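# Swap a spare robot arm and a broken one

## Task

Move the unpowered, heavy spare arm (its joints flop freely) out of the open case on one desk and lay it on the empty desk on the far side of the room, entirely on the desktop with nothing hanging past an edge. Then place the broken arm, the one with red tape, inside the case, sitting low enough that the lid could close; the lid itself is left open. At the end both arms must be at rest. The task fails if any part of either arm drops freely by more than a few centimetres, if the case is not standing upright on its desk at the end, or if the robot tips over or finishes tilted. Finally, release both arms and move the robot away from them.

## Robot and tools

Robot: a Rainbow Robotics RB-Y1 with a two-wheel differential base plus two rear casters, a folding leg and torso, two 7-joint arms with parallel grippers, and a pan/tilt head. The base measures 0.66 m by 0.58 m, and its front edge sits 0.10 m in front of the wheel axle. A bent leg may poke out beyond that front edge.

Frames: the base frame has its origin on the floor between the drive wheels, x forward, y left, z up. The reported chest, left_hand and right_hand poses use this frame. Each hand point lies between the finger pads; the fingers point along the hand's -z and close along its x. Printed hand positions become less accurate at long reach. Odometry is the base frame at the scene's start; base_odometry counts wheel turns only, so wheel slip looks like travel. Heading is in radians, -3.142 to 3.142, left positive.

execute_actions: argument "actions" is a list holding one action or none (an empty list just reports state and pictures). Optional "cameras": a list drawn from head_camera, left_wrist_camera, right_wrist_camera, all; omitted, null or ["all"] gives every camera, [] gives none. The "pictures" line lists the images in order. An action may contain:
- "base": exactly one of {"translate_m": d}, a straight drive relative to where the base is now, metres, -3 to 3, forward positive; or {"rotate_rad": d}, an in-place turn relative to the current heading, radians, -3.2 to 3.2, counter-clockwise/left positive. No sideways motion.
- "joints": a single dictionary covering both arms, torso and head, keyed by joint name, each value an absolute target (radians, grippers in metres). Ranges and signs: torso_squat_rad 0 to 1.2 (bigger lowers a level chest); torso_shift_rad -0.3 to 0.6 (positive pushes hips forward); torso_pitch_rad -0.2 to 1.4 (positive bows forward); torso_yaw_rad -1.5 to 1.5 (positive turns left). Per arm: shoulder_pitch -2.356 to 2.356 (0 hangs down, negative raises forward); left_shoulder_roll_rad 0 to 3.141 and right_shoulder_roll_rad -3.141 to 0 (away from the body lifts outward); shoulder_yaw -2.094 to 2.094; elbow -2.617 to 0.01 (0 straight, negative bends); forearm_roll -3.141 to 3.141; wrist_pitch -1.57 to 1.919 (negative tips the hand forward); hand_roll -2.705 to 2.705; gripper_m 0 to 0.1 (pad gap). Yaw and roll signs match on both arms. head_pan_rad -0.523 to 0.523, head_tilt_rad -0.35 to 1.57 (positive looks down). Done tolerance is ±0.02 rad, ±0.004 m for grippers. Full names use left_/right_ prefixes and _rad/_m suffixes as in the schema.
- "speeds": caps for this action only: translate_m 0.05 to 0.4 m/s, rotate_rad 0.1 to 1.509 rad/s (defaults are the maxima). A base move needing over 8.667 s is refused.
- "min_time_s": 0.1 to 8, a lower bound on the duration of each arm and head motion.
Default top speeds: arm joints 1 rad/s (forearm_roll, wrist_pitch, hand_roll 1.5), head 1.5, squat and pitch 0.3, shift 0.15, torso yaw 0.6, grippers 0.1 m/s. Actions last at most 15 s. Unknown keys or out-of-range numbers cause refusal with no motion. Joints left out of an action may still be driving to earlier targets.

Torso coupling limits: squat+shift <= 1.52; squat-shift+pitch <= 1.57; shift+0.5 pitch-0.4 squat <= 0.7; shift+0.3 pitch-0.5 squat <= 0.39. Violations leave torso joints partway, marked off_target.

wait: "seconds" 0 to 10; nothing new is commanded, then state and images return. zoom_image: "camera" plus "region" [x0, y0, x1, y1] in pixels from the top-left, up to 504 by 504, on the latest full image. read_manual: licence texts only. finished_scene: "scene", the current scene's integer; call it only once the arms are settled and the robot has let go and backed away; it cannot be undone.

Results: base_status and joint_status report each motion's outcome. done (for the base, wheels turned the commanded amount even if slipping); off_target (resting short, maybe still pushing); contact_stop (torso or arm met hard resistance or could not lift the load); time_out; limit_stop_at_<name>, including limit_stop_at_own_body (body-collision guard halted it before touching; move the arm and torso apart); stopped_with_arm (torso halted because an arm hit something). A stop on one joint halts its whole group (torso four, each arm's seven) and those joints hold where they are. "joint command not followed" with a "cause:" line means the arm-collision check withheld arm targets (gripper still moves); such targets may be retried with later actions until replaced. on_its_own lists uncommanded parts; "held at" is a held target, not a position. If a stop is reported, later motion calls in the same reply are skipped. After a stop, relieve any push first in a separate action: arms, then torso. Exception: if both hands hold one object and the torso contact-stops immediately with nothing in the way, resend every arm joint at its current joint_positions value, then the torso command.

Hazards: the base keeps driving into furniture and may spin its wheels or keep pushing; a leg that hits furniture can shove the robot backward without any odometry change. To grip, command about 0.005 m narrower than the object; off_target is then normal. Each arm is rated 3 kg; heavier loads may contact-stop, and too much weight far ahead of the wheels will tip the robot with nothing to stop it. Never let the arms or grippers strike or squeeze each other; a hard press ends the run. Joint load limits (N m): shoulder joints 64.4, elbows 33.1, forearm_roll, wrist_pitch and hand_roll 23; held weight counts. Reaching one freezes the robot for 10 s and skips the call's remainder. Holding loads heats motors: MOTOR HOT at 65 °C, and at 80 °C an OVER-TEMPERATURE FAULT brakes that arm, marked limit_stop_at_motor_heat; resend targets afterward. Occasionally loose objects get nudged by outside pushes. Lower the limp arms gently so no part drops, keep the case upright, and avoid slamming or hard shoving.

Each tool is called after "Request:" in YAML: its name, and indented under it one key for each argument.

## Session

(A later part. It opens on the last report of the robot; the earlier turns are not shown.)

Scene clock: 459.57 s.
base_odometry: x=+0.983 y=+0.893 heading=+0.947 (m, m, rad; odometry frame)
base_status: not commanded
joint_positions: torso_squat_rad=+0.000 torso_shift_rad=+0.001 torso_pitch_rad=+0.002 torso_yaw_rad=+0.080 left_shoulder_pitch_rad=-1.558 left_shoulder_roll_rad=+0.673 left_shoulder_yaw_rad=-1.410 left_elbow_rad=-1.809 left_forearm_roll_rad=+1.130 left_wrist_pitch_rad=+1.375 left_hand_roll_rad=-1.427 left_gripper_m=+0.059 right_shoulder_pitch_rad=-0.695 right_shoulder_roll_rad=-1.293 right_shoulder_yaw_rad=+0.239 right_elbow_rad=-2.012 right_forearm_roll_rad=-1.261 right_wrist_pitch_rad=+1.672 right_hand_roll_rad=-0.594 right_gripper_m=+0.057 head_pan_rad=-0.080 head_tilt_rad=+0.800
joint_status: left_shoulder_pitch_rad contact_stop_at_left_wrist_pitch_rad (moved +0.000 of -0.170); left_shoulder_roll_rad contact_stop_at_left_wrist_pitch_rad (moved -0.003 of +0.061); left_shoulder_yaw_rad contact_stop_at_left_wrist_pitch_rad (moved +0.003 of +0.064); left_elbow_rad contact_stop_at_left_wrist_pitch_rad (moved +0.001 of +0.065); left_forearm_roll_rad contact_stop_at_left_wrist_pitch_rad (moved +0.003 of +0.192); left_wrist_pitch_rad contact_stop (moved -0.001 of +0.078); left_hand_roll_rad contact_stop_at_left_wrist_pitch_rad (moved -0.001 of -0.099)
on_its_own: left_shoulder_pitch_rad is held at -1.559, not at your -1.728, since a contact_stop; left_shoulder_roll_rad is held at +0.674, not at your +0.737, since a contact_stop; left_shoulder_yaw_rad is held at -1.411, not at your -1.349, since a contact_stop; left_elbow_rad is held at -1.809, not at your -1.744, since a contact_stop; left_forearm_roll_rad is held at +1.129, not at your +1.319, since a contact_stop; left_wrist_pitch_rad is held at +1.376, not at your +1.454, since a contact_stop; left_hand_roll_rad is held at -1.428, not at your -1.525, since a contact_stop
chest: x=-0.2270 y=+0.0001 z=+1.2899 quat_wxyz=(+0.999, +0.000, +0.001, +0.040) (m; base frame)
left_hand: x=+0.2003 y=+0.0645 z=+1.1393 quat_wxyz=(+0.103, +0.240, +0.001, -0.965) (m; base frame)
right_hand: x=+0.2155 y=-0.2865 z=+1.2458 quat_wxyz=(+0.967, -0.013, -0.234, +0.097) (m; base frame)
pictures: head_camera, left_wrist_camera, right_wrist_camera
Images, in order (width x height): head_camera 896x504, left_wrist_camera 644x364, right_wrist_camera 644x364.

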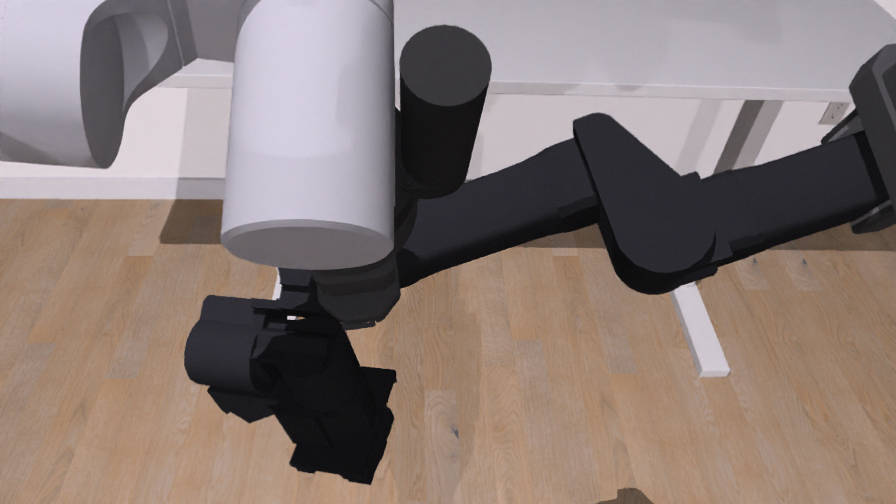

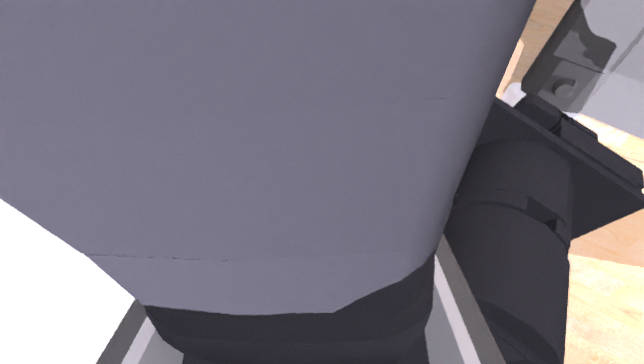

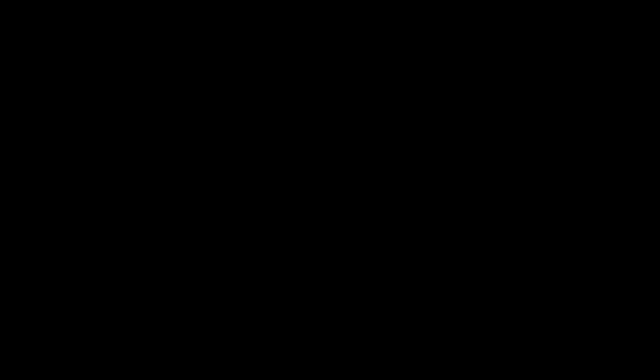

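Request:
execute_actions:
  actions:
    - {"joints":{"left_wrist_pitch_rad":1.33},"min_time_s":1}
  cameras: []

Request:
execute_actions:
  actions:
    - {"joints":{"left_shoulder_pitch_rad":-1.728,"left_shoulder_roll_rad":0.72,"left_shoulder_yaw_rad":-1.349,"left_elbow_rad":-1.744,"left_forearm_roll_rad":1.319,"left_wrist_pitch_rad":1.40,"left_hand_roll_rad":-1.525},"min_time_s":3}

Scene clock: 468.13 s.
base_odometry: x=+0.983 y=+0.893 heading=+0.947 (m, m, rad; odometry frame)
base_status: not commanded
joint_positions: torso_squat_rad=+0.000 torso_shift_rad=+0.001 torso_pitch_rad=+0.002 torso_yaw_rad=+0.080 left_shoulder_pitch_rad=-1.555 left_shoulder_roll_rad=+0.677 left_shoulder_yaw_rad=-1.415 left_elbow_rad=-1.807 left_forearm_roll_rad=+1.130 left_wrist_pitch_rad=+1.332 left_hand_roll_rad=-1.427 left_gripper_m=+0.059 right_shoulder_pitch_rad=-0.695 right_shoulder_roll_rad=-1.297 right_shoulder_yaw_rad=+0.238 right_elbow_rad=-2.010 right_forearm_roll_rad=-1.260 right_wrist_pitch_rad=+1.673 right_hand_roll_rad=-0.593 right_gripper_m=+0.057 head_pan_rad=-0.080 head_tilt_rad=+0.800
joint_status: all done
on_its_own: left_shoulder_pitch_rad is held at -1.559, not at your -1.728, since a contact_stop; left_shoulder_roll_rad is held at +0.674, not at your +0.737, since a contact_stop; left_shoulder_yaw_rad is held at -1.411, not at your -1.349, since a contact_stop; left_elbow_rad is held at -1.809, not at your -1.744, since a contact_stop; left_forearm_roll_rad is held at +1.129, not at your +1.319, since a contact_stop; left_hand_roll_rad is held at -1.428, not at your -1.525, since a contact_stop
chest: x=-0.2270 y=+0.0001 z=+1.2899 quat_wxyz=(+0.999, +0.000, +0.001, +0.040) (m; base frame)
left_hand: x=+0.2016 y=+0.0580 z=+1.1375 quat_wxyz=(+0.100, +0.238, -0.017, -0.966) (m; base frame)
right_hand: x=+0.2159 y=-0.2889 z=+1.2469 quat_wxyz=(+0.967, -0.016, -0.235, +0.095) (m; base frame)
pictures: none
No camera images: the call's "cameras" was empty. Leave "cameras" out to get every camera's image.

Scene clock: 470.37 s.
base_odometry: x=+0.983 y=+0.893 heading=+0.947 (m, m, rad; odometry frame)
base_status: not commanded
joint_positions: torso_squat_rad=+0.000 torso_shift_rad=+0.001 torso_pitch_rad=+0.002 torso_yaw_rad=+0.080 left_shoulder_pitch_rad=-1.613 left_shoulder_roll_rad=+0.697 left_shoulder_yaw_rad=-1.395 left_elbow_rad=-1.779 left_forearm_roll_rad=+1.210 left_wrist_pitch_rad=+1.364 left_hand_roll_rad=-1.469 left_gripper_m=+0.057 right_shoulder_pitch_rad=-0.695 right_shoulder_roll_rad=-1.295 right_shoulder_yaw_rad=+0.237 right_elbow_rad=-2.011 right_forearm_roll_rad=-1.261 right_wrist_pitch_rad=+1.672 right_hand_roll_rad=-0.594 right_gripper_m=+0.055 head_pan_rad=-0.080 head_tilt_rad=+0.800
joint_status: left_shoulder_pitch_rad contact_stop_at_left_shoulder_yaw_rad (moved -0.058 of -0.173); left_shoulder_roll_rad contact_stop_at_left_shoulder_yaw_rad (moved +0.021 of +0.043); left_shoulder_yaw_rad contact_stop (moved +0.019 of +0.066); left_elbow_rad contact_stop_at_left_shoulder_yaw_rad (moved +0.028 of +0.063); left_forearm_roll_rad contact_stop_at_left_shoulder_yaw_rad (moved +0.081 of +0.189); left_wrist_pitch_rad contact_stop_at_left_shoulder_yaw_rad (moved +0.032 of +0.068); left_hand_roll_rad contact_stop_at_left_shoulder_yaw_rad (moved -0.042 of -0.098)
on_its_own: left_shoulder_pitch_rad is held at -1.616, not at your -1.728, since a contact_stop; left_shoulder_roll_rad is held at +0.698, not at your +0.720, since a contact_stop; left_shoulder_yaw_rad is held at -1.393, not at your -1.349, since a contact_stop; left_elbow_rad is held at -1.779, not at your -1.744, since a contact_stop; left_forearm_roll_rad is held at +1.210, not at your +1.319, since a contact_stop; left_wrist_pitch_rad is held at +1.364, not at your +1.400, since a contact_stop; left_hand_roll_rad is held at -1.469, not at your -1.525, since a contact_stop
chest: x=-0.2271 y=+0.0001 z=+1.2899 quat_wxyz=(+0.999, +0.000, +0.001, +0.040) (m; base frame)
left_hand: x=+0.2074 y=+0.0646 z=+1.1632 quat_wxyz=(+0.106, +0.235, -0.006, -0.966) (m; base frame)
right_hand: x=+0.2159 y=-0.2877 z=+1.2470 quat_wxyz=(+0.967, -0.014, -0.236, +0.096) (m; base frame)
pictures: head_camera, left_wrist_camera, right_wrist_camera
Images, in order (width x height): head_camera 896x504, left_wrist_camera 644x364, right_wrist_camera 644x364.

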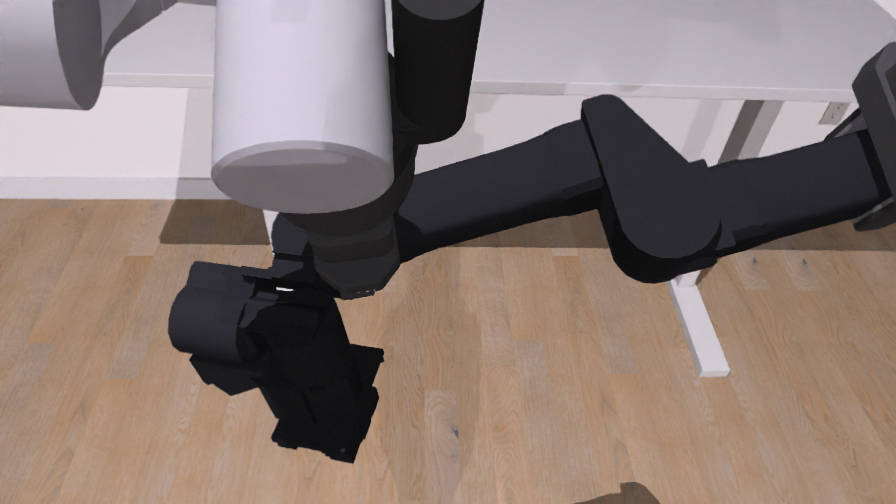

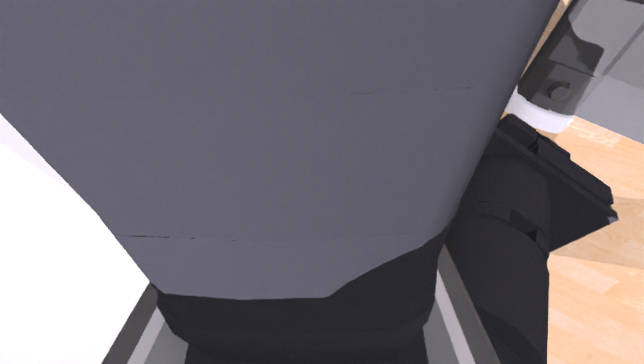

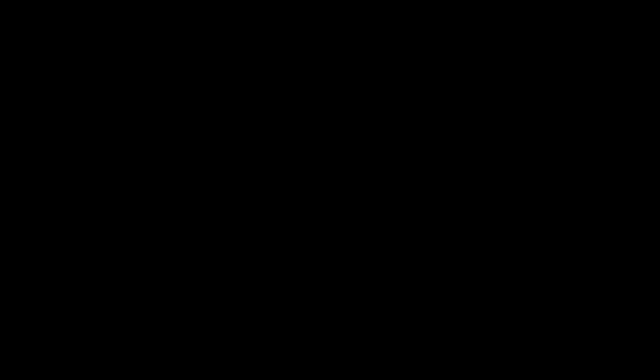

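Progress. Repeat.

Request:
execute_actions:
  actions:
    - {"joints":{"left_shoulder_pitch_rad":-1.728,"left_shoulder_roll_rad":0.73,"left_shoulder_yaw_rad":-1.349,"left_elbow_rad":-1.744,"left_forearm_roll_rad":1.319,"left_wrist_pitch_rad":1.43,"left_hand_roll_rad":-1.525},"min_time_s":3}

Scene clock: 479.10 s.
base_odometry: x=+0.983 y=+0.893 heading=+0.947 (m, m, rad; odometry frame)
base_status: not commanded
joint_positions: torso_squat_rad=+0.000 torso_shift_rad=+0.001 torso_pitch_rad=+0.002 torso_yaw_rad=+0.080 left_shoulder_pitch_rad=-1.724 left_shoulder_roll_rad=+0.729 left_shoulder_yaw_rad=-1.353 left_elbow_rad=-1.745 left_forearm_roll_rad=+1.320 left_wrist_pitch_rad=+1.431 left_hand_roll_rad=-1.525 left_gripper_m=+0.056 right_shoulder_pitch_rad=-0.695 right_shoulder_roll_rad=-1.297 right_shoulder_yaw_rad=+0.236 right_elbow_rad=-2.010 right_forearm_roll_rad=-1.260 right_wrist_pitch_rad=+1.672 right_hand_roll_rad=-0.594 right_gripper_m=+0.054 head_pan_rad=-0.080 head_tilt_rad=+0.800
joint_status: all done
chest: x=-0.2271 y=+0.0001 z=+1.2899 quat_wxyz=(+0.999, +0.000, +0.001, +0.040) (m; base frame)
left_hand: x=+0.2132 y=+0.0683 z=+1.2180 quat_wxyz=(+0.110, +0.246, +0.006, -0.963) (m; base frame)
right_hand: x=+0.2164 y=-0.2886 z=+1.2476 quat_wxyz=(+0.967, -0.015, -0.236, +0.094) (m; base frame)
pictures: head_camera, left_wrist_camera, right_wrist_camera
Images, in order (width x height): head_camera 896x504, left_wrist_camera 644x364, right_wrist_camera 644x364.

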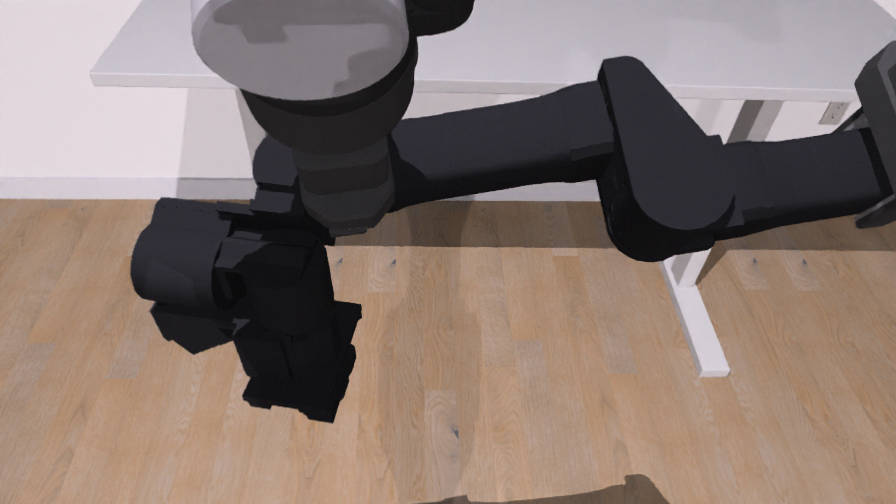

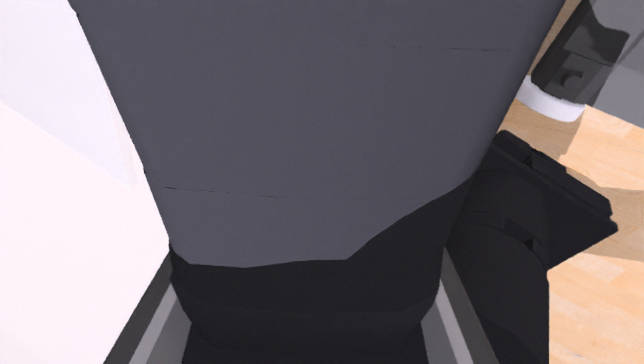

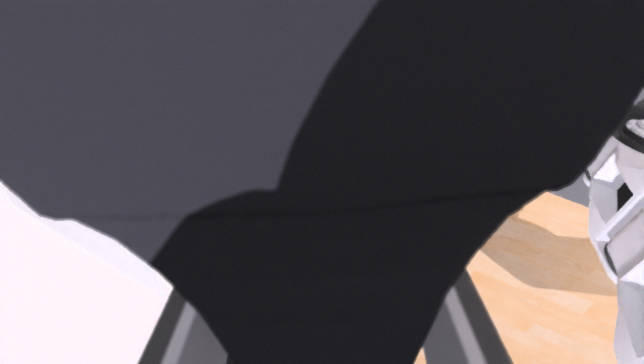

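Request:
execute_actions:
  actions:
    - {"base":{"translate_m":0.6},"speeds":{"translate_m":0.2},"joints":{"torso_pitch_rad":-0.2,"head_tilt_rad":1.1,"head_pan_rad":0.1}}
  cameras: ["head_camera","left_wrist_camera"]

Scene clock: 494.07 s.
base_odometry: x=+1.334 y=+1.379 heading=+0.946 (m, m, rad; odometry frame)
base_status: done
joint_positions: torso_squat_rad=+0.000 torso_shift_rad=+0.001 torso_pitch_rad=-0.198 torso_yaw_rad=+0.080 left_shoulder_pitch_rad=-1.724 left_shoulder_roll_rad=+0.729 left_shoulder_yaw_rad=-1.353 left_elbow_rad=-1.745 left_forearm_roll_rad=+1.320 left_wrist_pitch_rad=+1.431 left_hand_roll_rad=-1.525 left_gripper_m=+0.056 right_shoulder_pitch_rad=-0.695 right_shoulder_roll_rad=-1.296 right_shoulder_yaw_rad=+0.236 right_elbow_rad=-2.010 right_forearm_roll_rad=-1.260 right_wrist_pitch_rad=+1.672 right_hand_roll_rad=-0.594 right_gripper_m=+0.054 head_pan_rad=+0.100 head_tilt_rad=+1.100
joint_status: all done
chest: x=-0.2886 y=+0.0001 z=+1.2839 quat_wxyz=(+0.994, -0.004, -0.099, +0.040) (m; base frame)
left_hand: x=+0.1571 y=+0.0683 z=+1.3010 quat_wxyz=(+0.110, +0.341, -0.005, -0.934) (m; base frame)
right_hand: x=+0.1543 y=-0.2886 z=+1.3305 quat_wxyz=(+0.939, -0.024, -0.332, +0.093) (m; base frame)
pictures: head_camera, left_wrist_camera
Images, in order (width x height): head_camera 896x504, left_wrist_camera 644x364.

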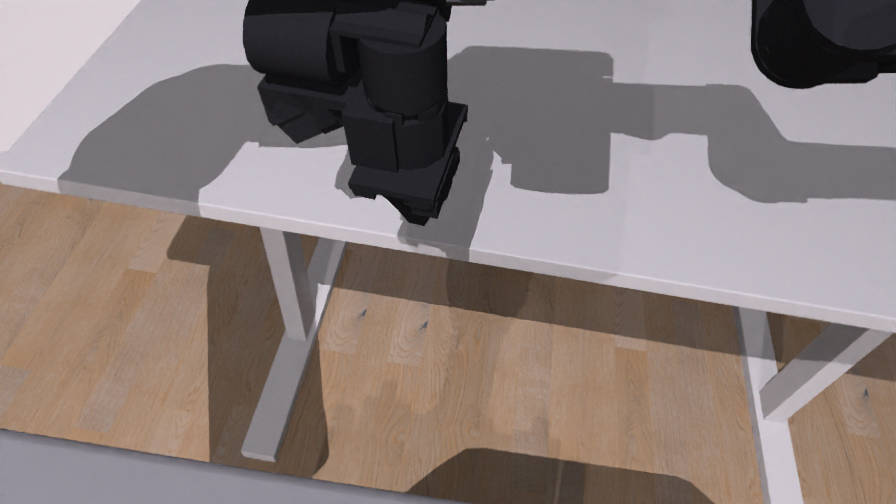

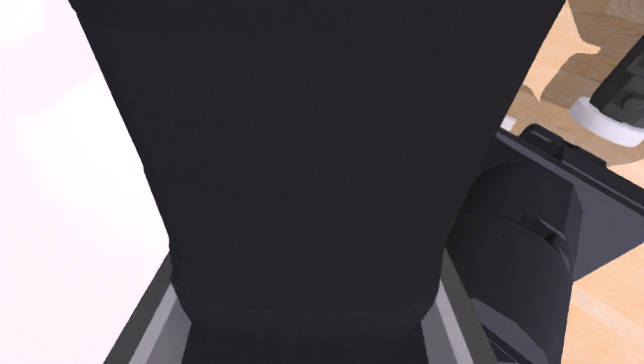

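Request:
execute_actions:
  actions:
    - {"base":{"translate_m":0.24},"speeds":{"translate_m":0.08},"joints":{"head_tilt_rad":1.25}}
  cameras: ["head_camera"]

Request:
execute_actions:
  actions:
    - {"joints":{"torso_pitch_rad":-0.05}}
  cameras: ["head_camera"]

Scene clock: 505.27 s.
base_odometry: x=+1.474 y=+1.574 heading=+0.945 (m, m, rad; odometry frame)
base_status: done
joint_positions: torso_squat_rad=+0.000 torso_shift_rad=+0.001 torso_pitch_rad=-0.199 torso_yaw_rad=+0.080 left_shoulder_pitch_rad=-1.724 left_shoulder_roll_rad=+0.729 left_shoulder_yaw_rad=-1.353 left_elbow_rad=-1.745 left_forearm_roll_rad=+1.320 left_wrist_pitch_rad=+1.431 left_hand_roll_rad=-1.525 left_gripper_m=+0.056 right_shoulder_pitch_rad=-0.695 right_shoulder_roll_rad=-1.296 right_shoulder_yaw_rad=+0.236 right_elbow_rad=-2.010 right_forearm_roll_rad=-1.260 right_wrist_pitch_rad=+1.672 right_hand_roll_rad=-0.594 right_gripper_m=+0.054 head_pan_rad=+0.100 head_tilt_rad=+1.250
joint_status: all done
chest: x=-0.2886 y=+0.0001 z=+1.2839 quat_wxyz=(+0.994, -0.004, -0.099, +0.040) (m; base frame)
left_hand: x=+0.1570 y=+0.0682 z=+1.3010 quat_wxyz=(+0.110, +0.341, -0.005, -0.934) (m; base frame)
right_hand: x=+0.1542 y=-0.2886 z=+1.3305 quat_wxyz=(+0.939, -0.024, -0.332, +0.093) (m; base frame)
pictures: head_camera
Images, in order (width x height): head_camera 896x504.

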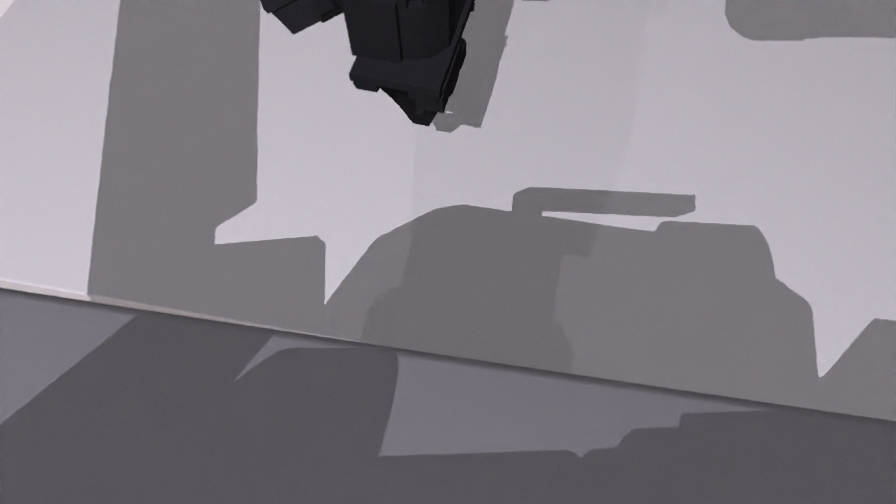

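Scene clock: 506.57 s.
base_odometry: x=+1.474 y=+1.574 heading=+0.945 (m, m, rad; odometry frame)
base_status: not commanded
joint_positions: torso_squat_rad=+0.000 torso_shift_rad=+0.001 torso_pitch_rad=-0.048 torso_yaw_rad=+0.080 left_shoulder_pitch_rad=-1.724 left_shoulder_roll_rad=+0.729 left_shoulder_yaw_rad=-1.353 left_elbow_rad=-1.745 left_forearm_roll_rad=+1.320 left_wrist_pitch_rad=+1.431 left_hand_roll_rad=-1.525 left_gripper_m=+0.056 right_shoulder_pitch_rad=-0.695 right_shoulder_roll_rad=-1.296 right_shoulder_yaw_rad=+0.236 right_elbow_rad=-2.010 right_forearm_roll_rad=-1.260 right_wrist_pitch_rad=+1.672 right_hand_roll_rad=-0.594 right_gripper_m=+0.054 head_pan_rad=+0.100 head_tilt_rad=+1.250
joint_status: all done
chest: x=-0.2424 y=+0.0001 z=+1.2896 quat_wxyz=(+0.999, -0.001, -0.024, +0.040) (m; base frame)
left_hand: x=+0.2009 y=+0.0683 z=+1.2399 quat_wxyz=(+0.110, +0.270, +0.003, -0.957) (m; base frame)
right_hand: x=+0.2025 y=-0.2886 z=+1.2694 quat_wxyz=(+0.961, -0.017, -0.260, +0.094) (m; base frame)
pictures: head_camera
Images, in order (width x height): head_camera 896x504.

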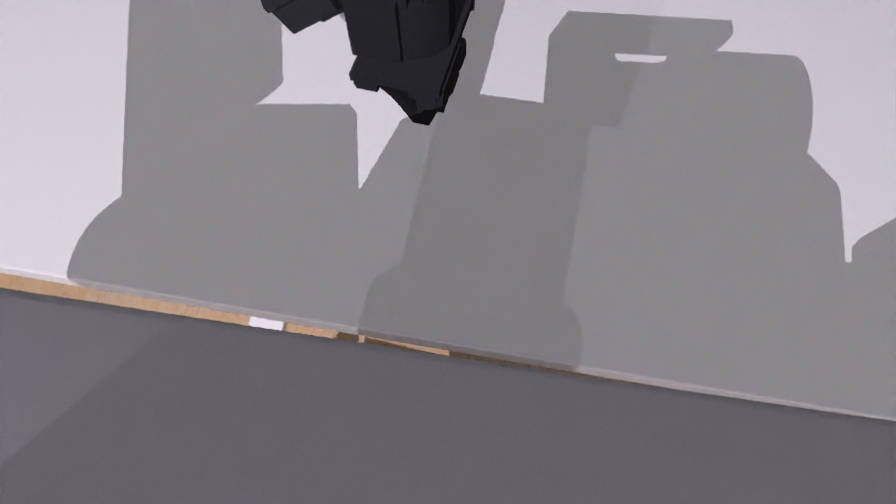

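Request:
execute_actions:
  actions:
    - {"joints":{"torso_pitch_rad":0.04,"head_tilt_rad":0.95}}
  cameras: ["head_camera","left_wrist_camera"]

Scene clock: 521.53 s.
base_odometry: x=+1.474 y=+1.574 heading=+0.945 (m, m, rad; odometry frame)
base_status: not commanded
joint_positions: torso_squat_rad=+0.000 torso_shift_rad=+0.001 torso_pitch_rad=+0.042 torso_yaw_rad=+0.080 left_shoulder_pitch_rad=-1.724 left_shoulder_roll_rad=+0.729 left_shoulder_yaw_rad=-1.353 left_elbow_rad=-1.745 left_forearm_roll_rad=+1.320 left_wrist_pitch_rad=+1.431 left_hand_roll_rad=-1.525 left_gripper_m=+0.056 right_shoulder_pitch_rad=-0.695 right_shoulder_roll_rad=-1.296 right_shoulder_yaw_rad=+0.236 right_elbow_rad=-2.010 right_forearm_roll_rad=-1.260 right_wrist_pitch_rad=+1.672 right_hand_roll_rad=-0.594 right_gripper_m=+0.054 head_pan_rad=+0.100 head_tilt_rad=+0.950
joint_status: all done
chest: x=-0.2146 y=+0.0001 z=+1.2897 quat_wxyz=(+0.999, +0.001, +0.021, +0.040) (m; base frame)
left_hand: x=+0.2225 y=+0.0683 z=+1.2004 quat_wxyz=(+0.110, +0.226, +0.008, -0.968) (m; base frame)
right_hand: x=+0.2267 y=-0.2885 z=+1.2297 quat_wxyz=(+0.971, -0.013, -0.217, +0.095) (m; base frame)
pictures: head_camera, left_wrist_camera
Images, in order (width x height): head_camera 896x504, left_wrist_camera 644x364.

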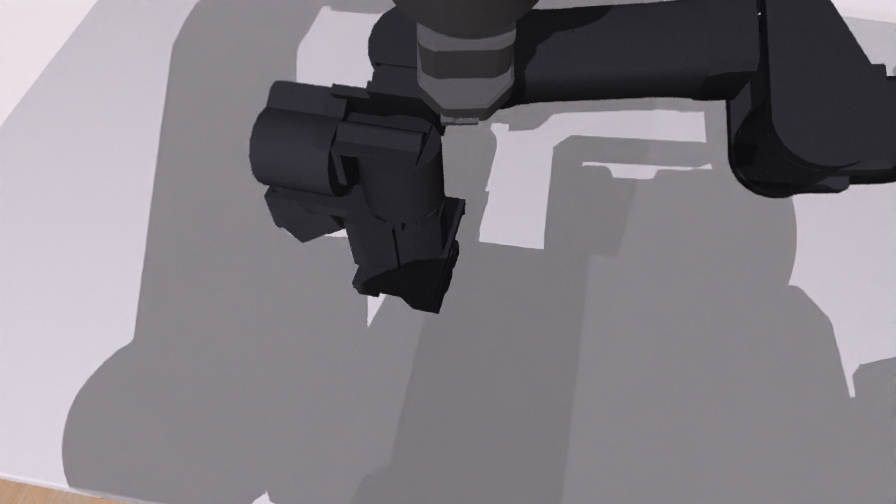

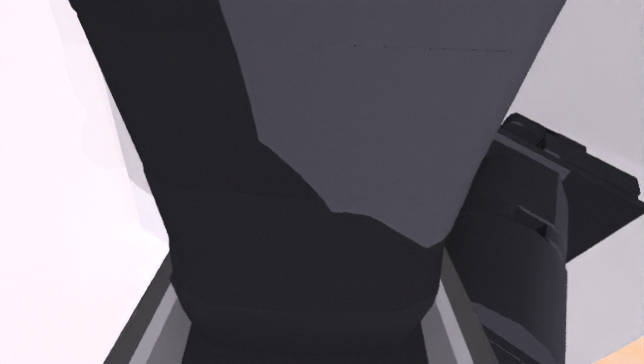

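Request:
execute_actions:
  actions:
    - {"joints":{"torso_pitch_rad":-0.03}}
  cameras: []

Request:
execute_actions:
  actions:
    - {"base":{"translate_m":-0.07},"speeds":{"translate_m":0.06},"joints":{"torso_yaw_rad":0.2}}
  cameras: []

Request:
execute_actions:
  actions:
    - {"joints":{"torso_pitch_rad":0.05}}
  cameras: ["head_camera"]

Request:
execute_actions:
  actions:
    - {"base":{"translate_m":0.07},"speeds":{"translate_m":0.05},"joints":{"torso_pitch_rad":0.09}}
  cameras: ["head_camera","left_wrist_camera"]

Scene clock: 536.97 s.
base_odometry: x=+1.474 y=+1.574 heading=+0.945 (m, m, rad; odometry frame)
base_status: not commanded
joint_positions: torso_squat_rad=+0.000 torso_shift_rad=+0.001 torso_pitch_rad=-0.028 torso_yaw_rad=+0.080 left_shoulder_pitch_rad=-1.724 left_shoulder_roll_rad=+0.729 left_shoulder_yaw_rad=-1.353 left_elbow_rad=-1.745 left_forearm_roll_rad=+1.320 left_wrist_pitch_rad=+1.431 left_hand_roll_rad=-1.525 left_gripper_m=+0.056 right_shoulder_pitch_rad=-0.695 right_shoulder_roll_rad=-1.296 right_shoulder_yaw_rad=+0.236 right_elbow_rad=-2.010 right_forearm_roll_rad=-1.260 right_wrist_pitch_rad=+1.672 right_hand_roll_rad=-0.594 right_gripper_m=+0.054 head_pan_rad=+0.100 head_tilt_rad=+0.950
joint_status: all done
chest: x=-0.2364 y=+0.0001 z=+1.2898 quat_wxyz=(+0.999, -0.001, -0.014, +0.040) (m; base frame)
left_hand: x=+0.2059 y=+0.0683 z=+1.2314 quat_wxyz=(+0.110, +0.260, +0.004, -0.959) (m; base frame)
right_hand: x=+0.2081 y=-0.2885 z=+1.2609 quat_wxyz=(+0.963, -0.016, -0.251, +0.094) (m; base frame)
pictures: none
No camera images: the call's "cameras" was empty. Leave "cameras" out to get every camera's image.

Scene clock: 539.00 s.
base_odometry: x=+1.433 y=+1.517 heading=+0.946 (m, m, rad; odometry frame)
base_status: done
joint_positions: torso_squat_rad=+0.000 torso_shift_rad=+0.001 torso_pitch_rad=-0.028 torso_yaw_rad=+0.200 left_shoulder_pitch_rad=-1.724 left_shoulder_roll_rad=+0.729 left_shoulder_yaw_rad=-1.353 left_elbow_rad=-1.745 left_forearm_roll_rad=+1.320 left_wrist_pitch_rad=+1.431 left_hand_roll_rad=-1.525 left_gripper_m=+0.056 right_shoulder_pitch_rad=-0.696 right_shoulder_roll_rad=-1.296 right_shoulder_yaw_rad=+0.236 right_elbow_rad=-2.010 right_forearm_roll_rad=-1.260 right_wrist_pitch_rad=+1.672 right_hand_roll_rad=-0.594 right_gripper_m=+0.054 head_pan_rad=+0.100 head_tilt_rad=+0.950
joint_status: all done
chest: x=-0.2363 y=+0.0002 z=+1.2898 quat_wxyz=(+0.995, -0.002, -0.014, +0.100) (m; base frame)
left_hand: x=+0.1947 y=+0.1207 z=+1.2311 quat_wxyz=(+0.168, +0.259, +0.018, -0.951) (m; base frame)
right_hand: x=+0.2394 y=-0.2333 z=+1.2618 quat_wxyz=(+0.956, -0.003, -0.251, +0.152) (m; base frame)
pictures: none
No camera images: the call's "cameras" was empty. Leave "cameras" out to get every camera's image.

Scene clock: 540.10 s.
base_odometry: x=+1.433 y=+1.517 heading=+0.946 (m, m, rad; odometry frame)
base_status: not commanded
joint_positions: torso_squat_rad=+0.000 torso_shift_rad=+0.001 torso_pitch_rad=+0.052 torso_yaw_rad=+0.200 left_shoulder_pitch_rad=-1.724 left_shoulder_roll_rad=+0.729 left_shoulder_yaw_rad=-1.353 left_elbow_rad=-1.745 left_forearm_roll_rad=+1.320 left_wrist_pitch_rad=+1.431 left_hand_roll_rad=-1.525 left_gripper_m=+0.056 right_shoulder_pitch_rad=-0.696 right_shoulder_roll_rad=-1.296 right_shoulder_yaw_rad=+0.236 right_elbow_rad=-2.010 right_forearm_roll_rad=-1.260 right_wrist_pitch_rad=+1.672 right_hand_roll_rad=-0.594 right_gripper_m=+0.054 head_pan_rad=+0.100 head_tilt_rad=+0.950
joint_status: all done
chest: x=-0.2115 y=+0.0002 z=+1.2895 quat_wxyz=(+0.995, +0.002, +0.026, +0.100) (m; base frame)
left_hand: x=+0.2134 y=+0.1207 z=+1.1965 quat_wxyz=(+0.167, +0.221, +0.025, -0.961) (m; base frame)
right_hand: x=+0.2605 y=-0.2333 z=+1.2235 quat_wxyz=(+0.965, +0.003, -0.213, +0.152) (m; base frame)
pictures: head_camera
Images, in order (width x height): head_camera 896x504.

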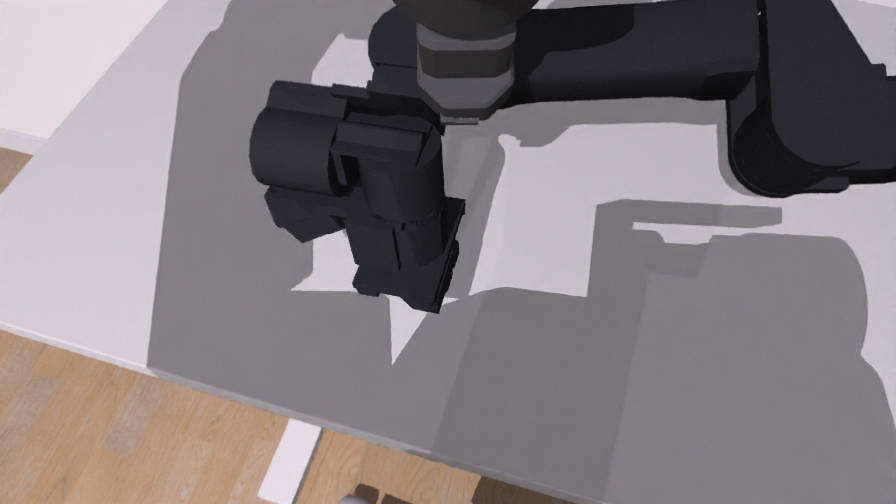

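Scene clock: 542.23 s.
base_odometry: x=+1.474 y=+1.574 heading=+0.945 (m, m, rad; odometry frame)
base_status: done
joint_positions: torso_squat_rad=+0.000 torso_shift_rad=+0.001 torso_pitch_rad=+0.092 torso_yaw_rad=+0.200 left_shoulder_pitch_rad=-1.725 left_shoulder_roll_rad=+0.730 left_shoulder_yaw_rad=-1.351 left_elbow_rad=-1.744 left_forearm_roll_rad=+1.319 left_wrist_pitch_rad=+1.431 left_hand_roll_rad=-1.525 left_gripper_m=+0.057 right_shoulder_pitch_rad=-0.695 right_shoulder_roll_rad=-1.296 right_shoulder_yaw_rad=+0.236 right_elbow_rad=-2.010 right_forearm_roll_rad=-1.260 right_wrist_pitch_rad=+1.672 right_hand_roll_rad=-0.594 right_gripper_m=+0.054 head_pan_rad=+0.100 head_tilt_rad=+0.950
joint_status: all done
chest: x=-0.1993 y=+0.0001 z=+1.2886 quat_wxyz=(+0.994, +0.004, +0.046, +0.100) (m; base frame)
left_hand: x=+0.2225 y=+0.1205 z=+1.1801 quat_wxyz=(+0.167, +0.203, +0.027, -0.964) (m; base frame)
right_hand: x=+0.2695 y=-0.2331 z=+1.2036 quat_wxyz=(+0.969, +0.007, -0.193, +0.153) (m; base frame)
pictures: head_camera, left_wrist_camera
Images, in order (width x height): head_camera 896x504, left_wrist_camera 644x364.

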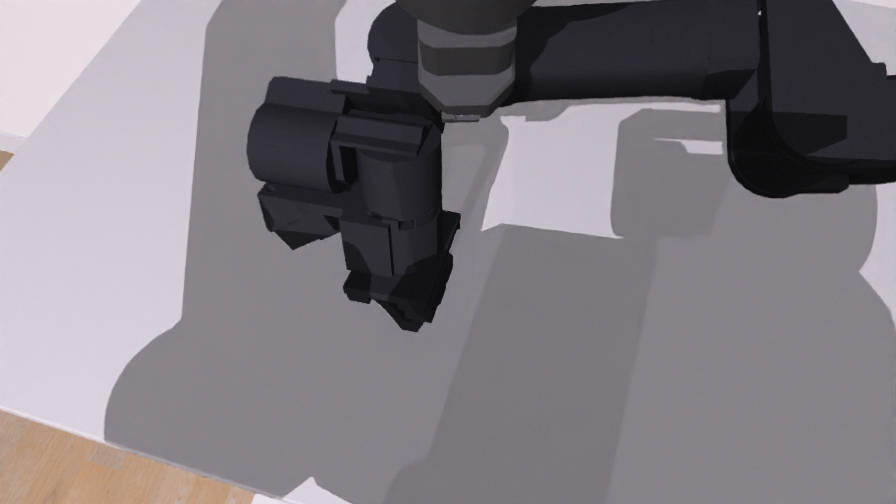

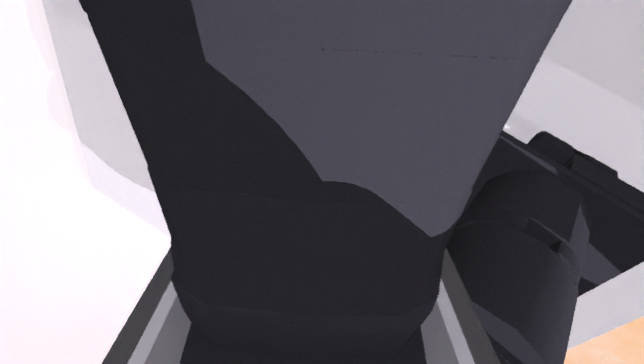

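Request:
execute_actions:
  actions:
    - {"joints":{"torso_yaw_rad":0.05,"torso_pitch_rad":0.12}}
  cameras: ["head_camera"]

Request:
execute_actions:
  actions:
    - {"joints":{"torso_yaw_rad":-0.08,"torso_pitch_rad":0.16}}
  cameras: ["head_camera"]

Scene clock: 549.67 s.
base_odometry: x=+1.474 y=+1.574 heading=+0.945 (m, m, rad; odometry frame)
base_status: not commanded
joint_positions: torso_squat_rad=+0.000 torso_shift_rad=+0.001 torso_pitch_rad=+0.121 torso_yaw_rad=+0.050 left_shoulder_pitch_rad=-1.726 left_shoulder_roll_rad=+0.730 left_shoulder_yaw_rad=-1.351 left_elbow_rad=-1.744 left_forearm_roll_rad=+1.319 left_wrist_pitch_rad=+1.431 left_hand_roll_rad=-1.525 left_gripper_m=+0.057 right_shoulder_pitch_rad=-0.695 right_shoulder_roll_rad=-1.296 right_shoulder_yaw_rad=+0.236 right_elbow_rad=-2.010 right_forearm_roll_rad=-1.260 right_wrist_pitch_rad=+1.672 right_hand_roll_rad=-0.594 right_gripper_m=+0.054 head_pan_rad=+0.100 head_tilt_rad=+0.950
joint_status: all done
chest: x=-0.1901 y=+0.0000 z=+1.2876 quat_wxyz=(+0.998, +0.001, +0.061, +0.025) (m; base frame)
left_hand: x=+0.2414 y=+0.0547 z=+1.1652 quat_wxyz=(+0.096, +0.189, +0.007, -0.977) (m; base frame)
right_hand: x=+0.2361 y=-0.3015 z=+1.1935 quat_wxyz=(+0.981, -0.013, -0.177, +0.081) (m; base frame)
pictures: head_camera
Images, in order (width x height): head_camera 896x504.

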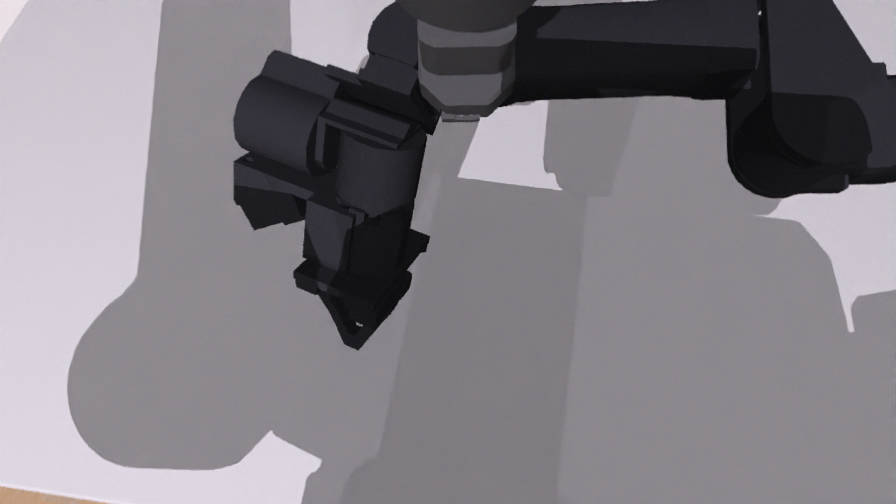

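Scene clock: 550.63 s.
base_odometry: x=+1.474 y=+1.574 heading=+0.945 (m, m, rad; odometry frame)
base_status: not commanded
joint_positions: torso_squat_rad=+0.000 torso_shift_rad=+0.001 torso_pitch_rad=+0.161 torso_yaw_rad=-0.080 left_shoulder_pitch_rad=-1.725 left_shoulder_roll_rad=+0.730 left_shoulder_yaw_rad=-1.351 left_elbow_rad=-1.744 left_forearm_roll_rad=+1.319 left_wrist_pitch_rad=+1.431 left_hand_roll_rad=-1.525 left_gripper_m=+0.057 right_shoulder_pitch_rad=-0.695 right_shoulder_roll_rad=-1.296 right_shoulder_yaw_rad=+0.236 right_elbow_rad=-2.010 right_forearm_roll_rad=-1.260 right_wrist_pitch_rad=+1.672 right_hand_roll_rad=-0.594 right_gripper_m=+0.054 head_pan_rad=+0.100 head_tilt_rad=+0.950
joint_status: all done
chest: x=-0.1778 y=-0.0001 z=+1.2859 quat_wxyz=(+0.996, -0.003, +0.081, -0.040) (m; base frame)
left_hand: x=+0.2517 y=-0.0032 z=+1.1457 quat_wxyz=(+0.034, +0.169, -0.012, -0.985) (m; base frame)
right_hand: x=+0.2020 y=-0.3554 z=+1.1816 quat_wxyz=(+0.987, -0.032, -0.156, +0.020) (m; base frame)
pictures: head_camera
Images, in order (width x height): head_camera 896x504.

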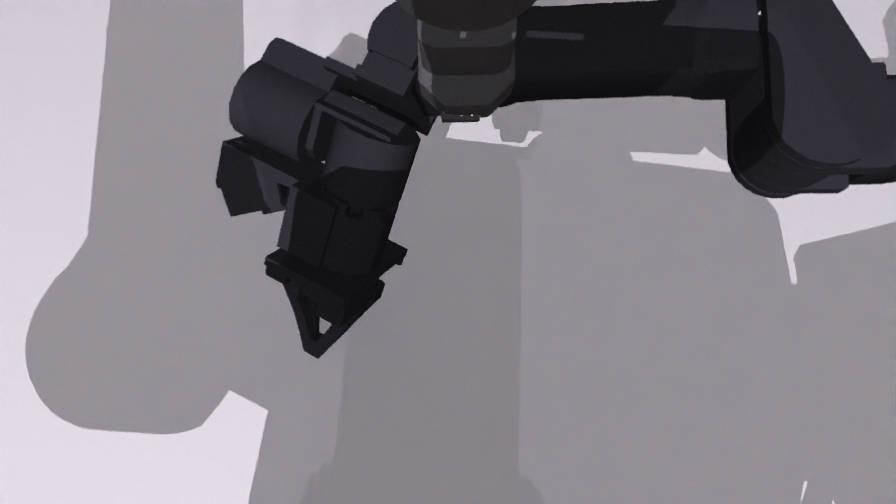

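Working. Continue lowering and look at the base side.

Request:
execute_actions:
  actions:
    - {"joints":{"torso_pitch_rad":0.23,"head_pan_rad":-0.52}}
  cameras: ["head_camera"]

Request:
execute_actions:
  actions:
    - {"joints":{"torso_pitch_rad":0.28,"head_pan_rad":0.3}}

Scene clock: 555.03 s.
base_odometry: x=+1.474 y=+1.574 heading=+0.945 (m, m, rad; odometry frame)
base_status: not commanded
joint_positions: torso_squat_rad=+0.000 torso_shift_rad=+0.001 torso_pitch_rad=+0.232 torso_yaw_rad=-0.080 left_shoulder_pitch_rad=-1.725 left_shoulder_roll_rad=+0.730 left_shoulder_yaw_rad=-1.351 left_elbow_rad=-1.744 left_forearm_roll_rad=+1.319 left_wrist_pitch_rad=+1.431 left_hand_roll_rad=-1.525 left_gripper_m=+0.057 right_shoulder_pitch_rad=-0.695 right_shoulder_roll_rad=-1.296 right_shoulder_yaw_rad=+0.236 right_elbow_rad=-2.010 right_forearm_roll_rad=-1.260 right_wrist_pitch_rad=+1.672 right_hand_roll_rad=-0.594 right_gripper_m=+0.054 head_pan_rad=-0.520 head_tilt_rad=+0.950
joint_status: all done
chest: x=-0.1565 y=-0.0001 z=+1.2817 quat_wxyz=(+0.993, -0.005, +0.115, -0.040) (m; base frame)
left_hand: x=+0.2622 y=-0.0032 z=+1.1117 quat_wxyz=(+0.035, +0.134, -0.011, -0.990) (m; base frame)
right_hand: x=+0.2151 y=-0.3553 z=+1.1510 quat_wxyz=(+0.992, -0.031, -0.121, +0.021) (m; base frame)
pictures: head_camera
Images, in order (width x height): head_camera 896x504.

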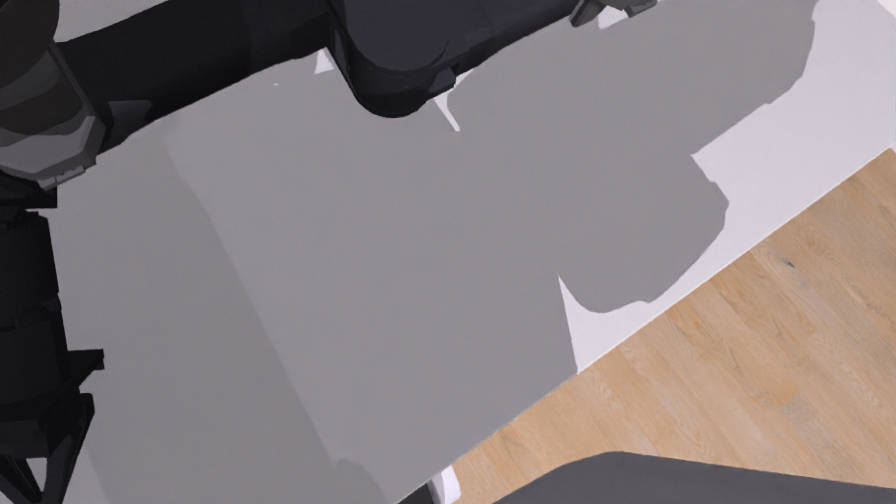

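Scene clock: 556.23 s.
base_odometry: x=+1.474 y=+1.574 heading=+0.945 (m, m, rad; odometry frame)
base_status: not commanded
joint_positions: torso_squat_rad=+0.000 torso_shift_rad=+0.001 torso_pitch_rad=+0.282 torso_yaw_rad=-0.080 left_shoulder_pitch_rad=-1.726 left_shoulder_roll_rad=+0.731 left_shoulder_yaw_rad=-1.351 left_elbow_rad=-1.744 left_forearm_roll_rad=+1.319 left_wrist_pitch_rad=+1.431 left_hand_roll_rad=-1.525 left_gripper_m=+0.057 right_shoulder_pitch_rad=-0.695 right_shoulder_roll_rad=-1.296 right_shoulder_yaw_rad=+0.236 right_elbow_rad=-2.010 right_forearm_roll_rad=-1.260 right_wrist_pitch_rad=+1.672 right_hand_roll_rad=-0.594 right_gripper_m=+0.054 head_pan_rad=+0.300 head_tilt_rad=+0.950
joint_status: all done
chest: x=-0.1416 y=-0.0001 z=+1.2777 quat_wxyz=(+0.989, -0.006, +0.140, -0.040) (m; base frame)
left_hand: x=+0.2683 y=-0.0032 z=+1.0873 quat_wxyz=(+0.035, +0.110, -0.010, -0.993) (m; base frame)
right_hand: x=+0.2231 y=-0.3553 z=+1.1288 quat_wxyz=(+0.995, -0.031, -0.097, +0.022) (m; base frame)
pictures: head_camera, left_wrist_camera, right_wrist_camera
Images, in order (width x height): head_camera 896x504, left_wrist_camera 644x364, right_wrist_camera 644x364.

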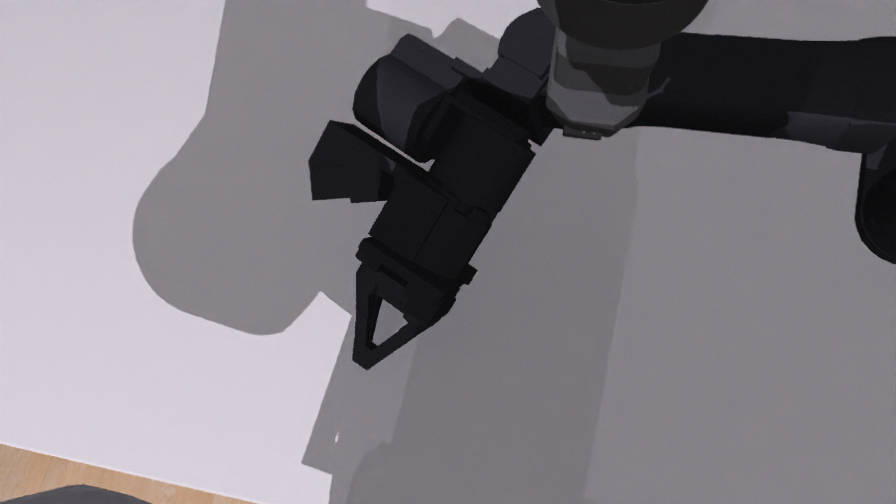

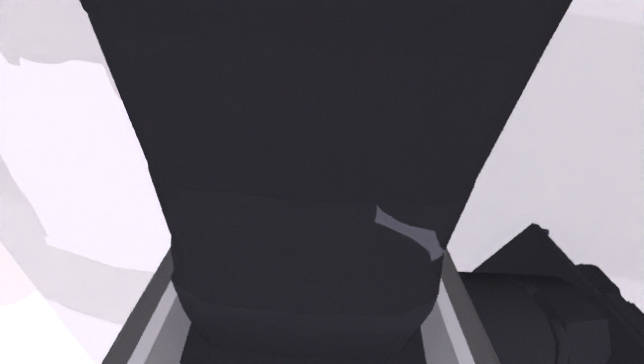

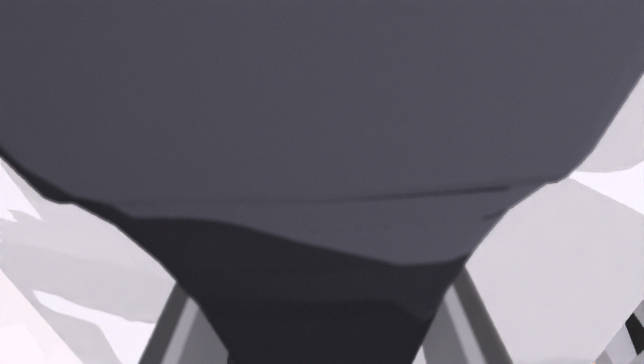

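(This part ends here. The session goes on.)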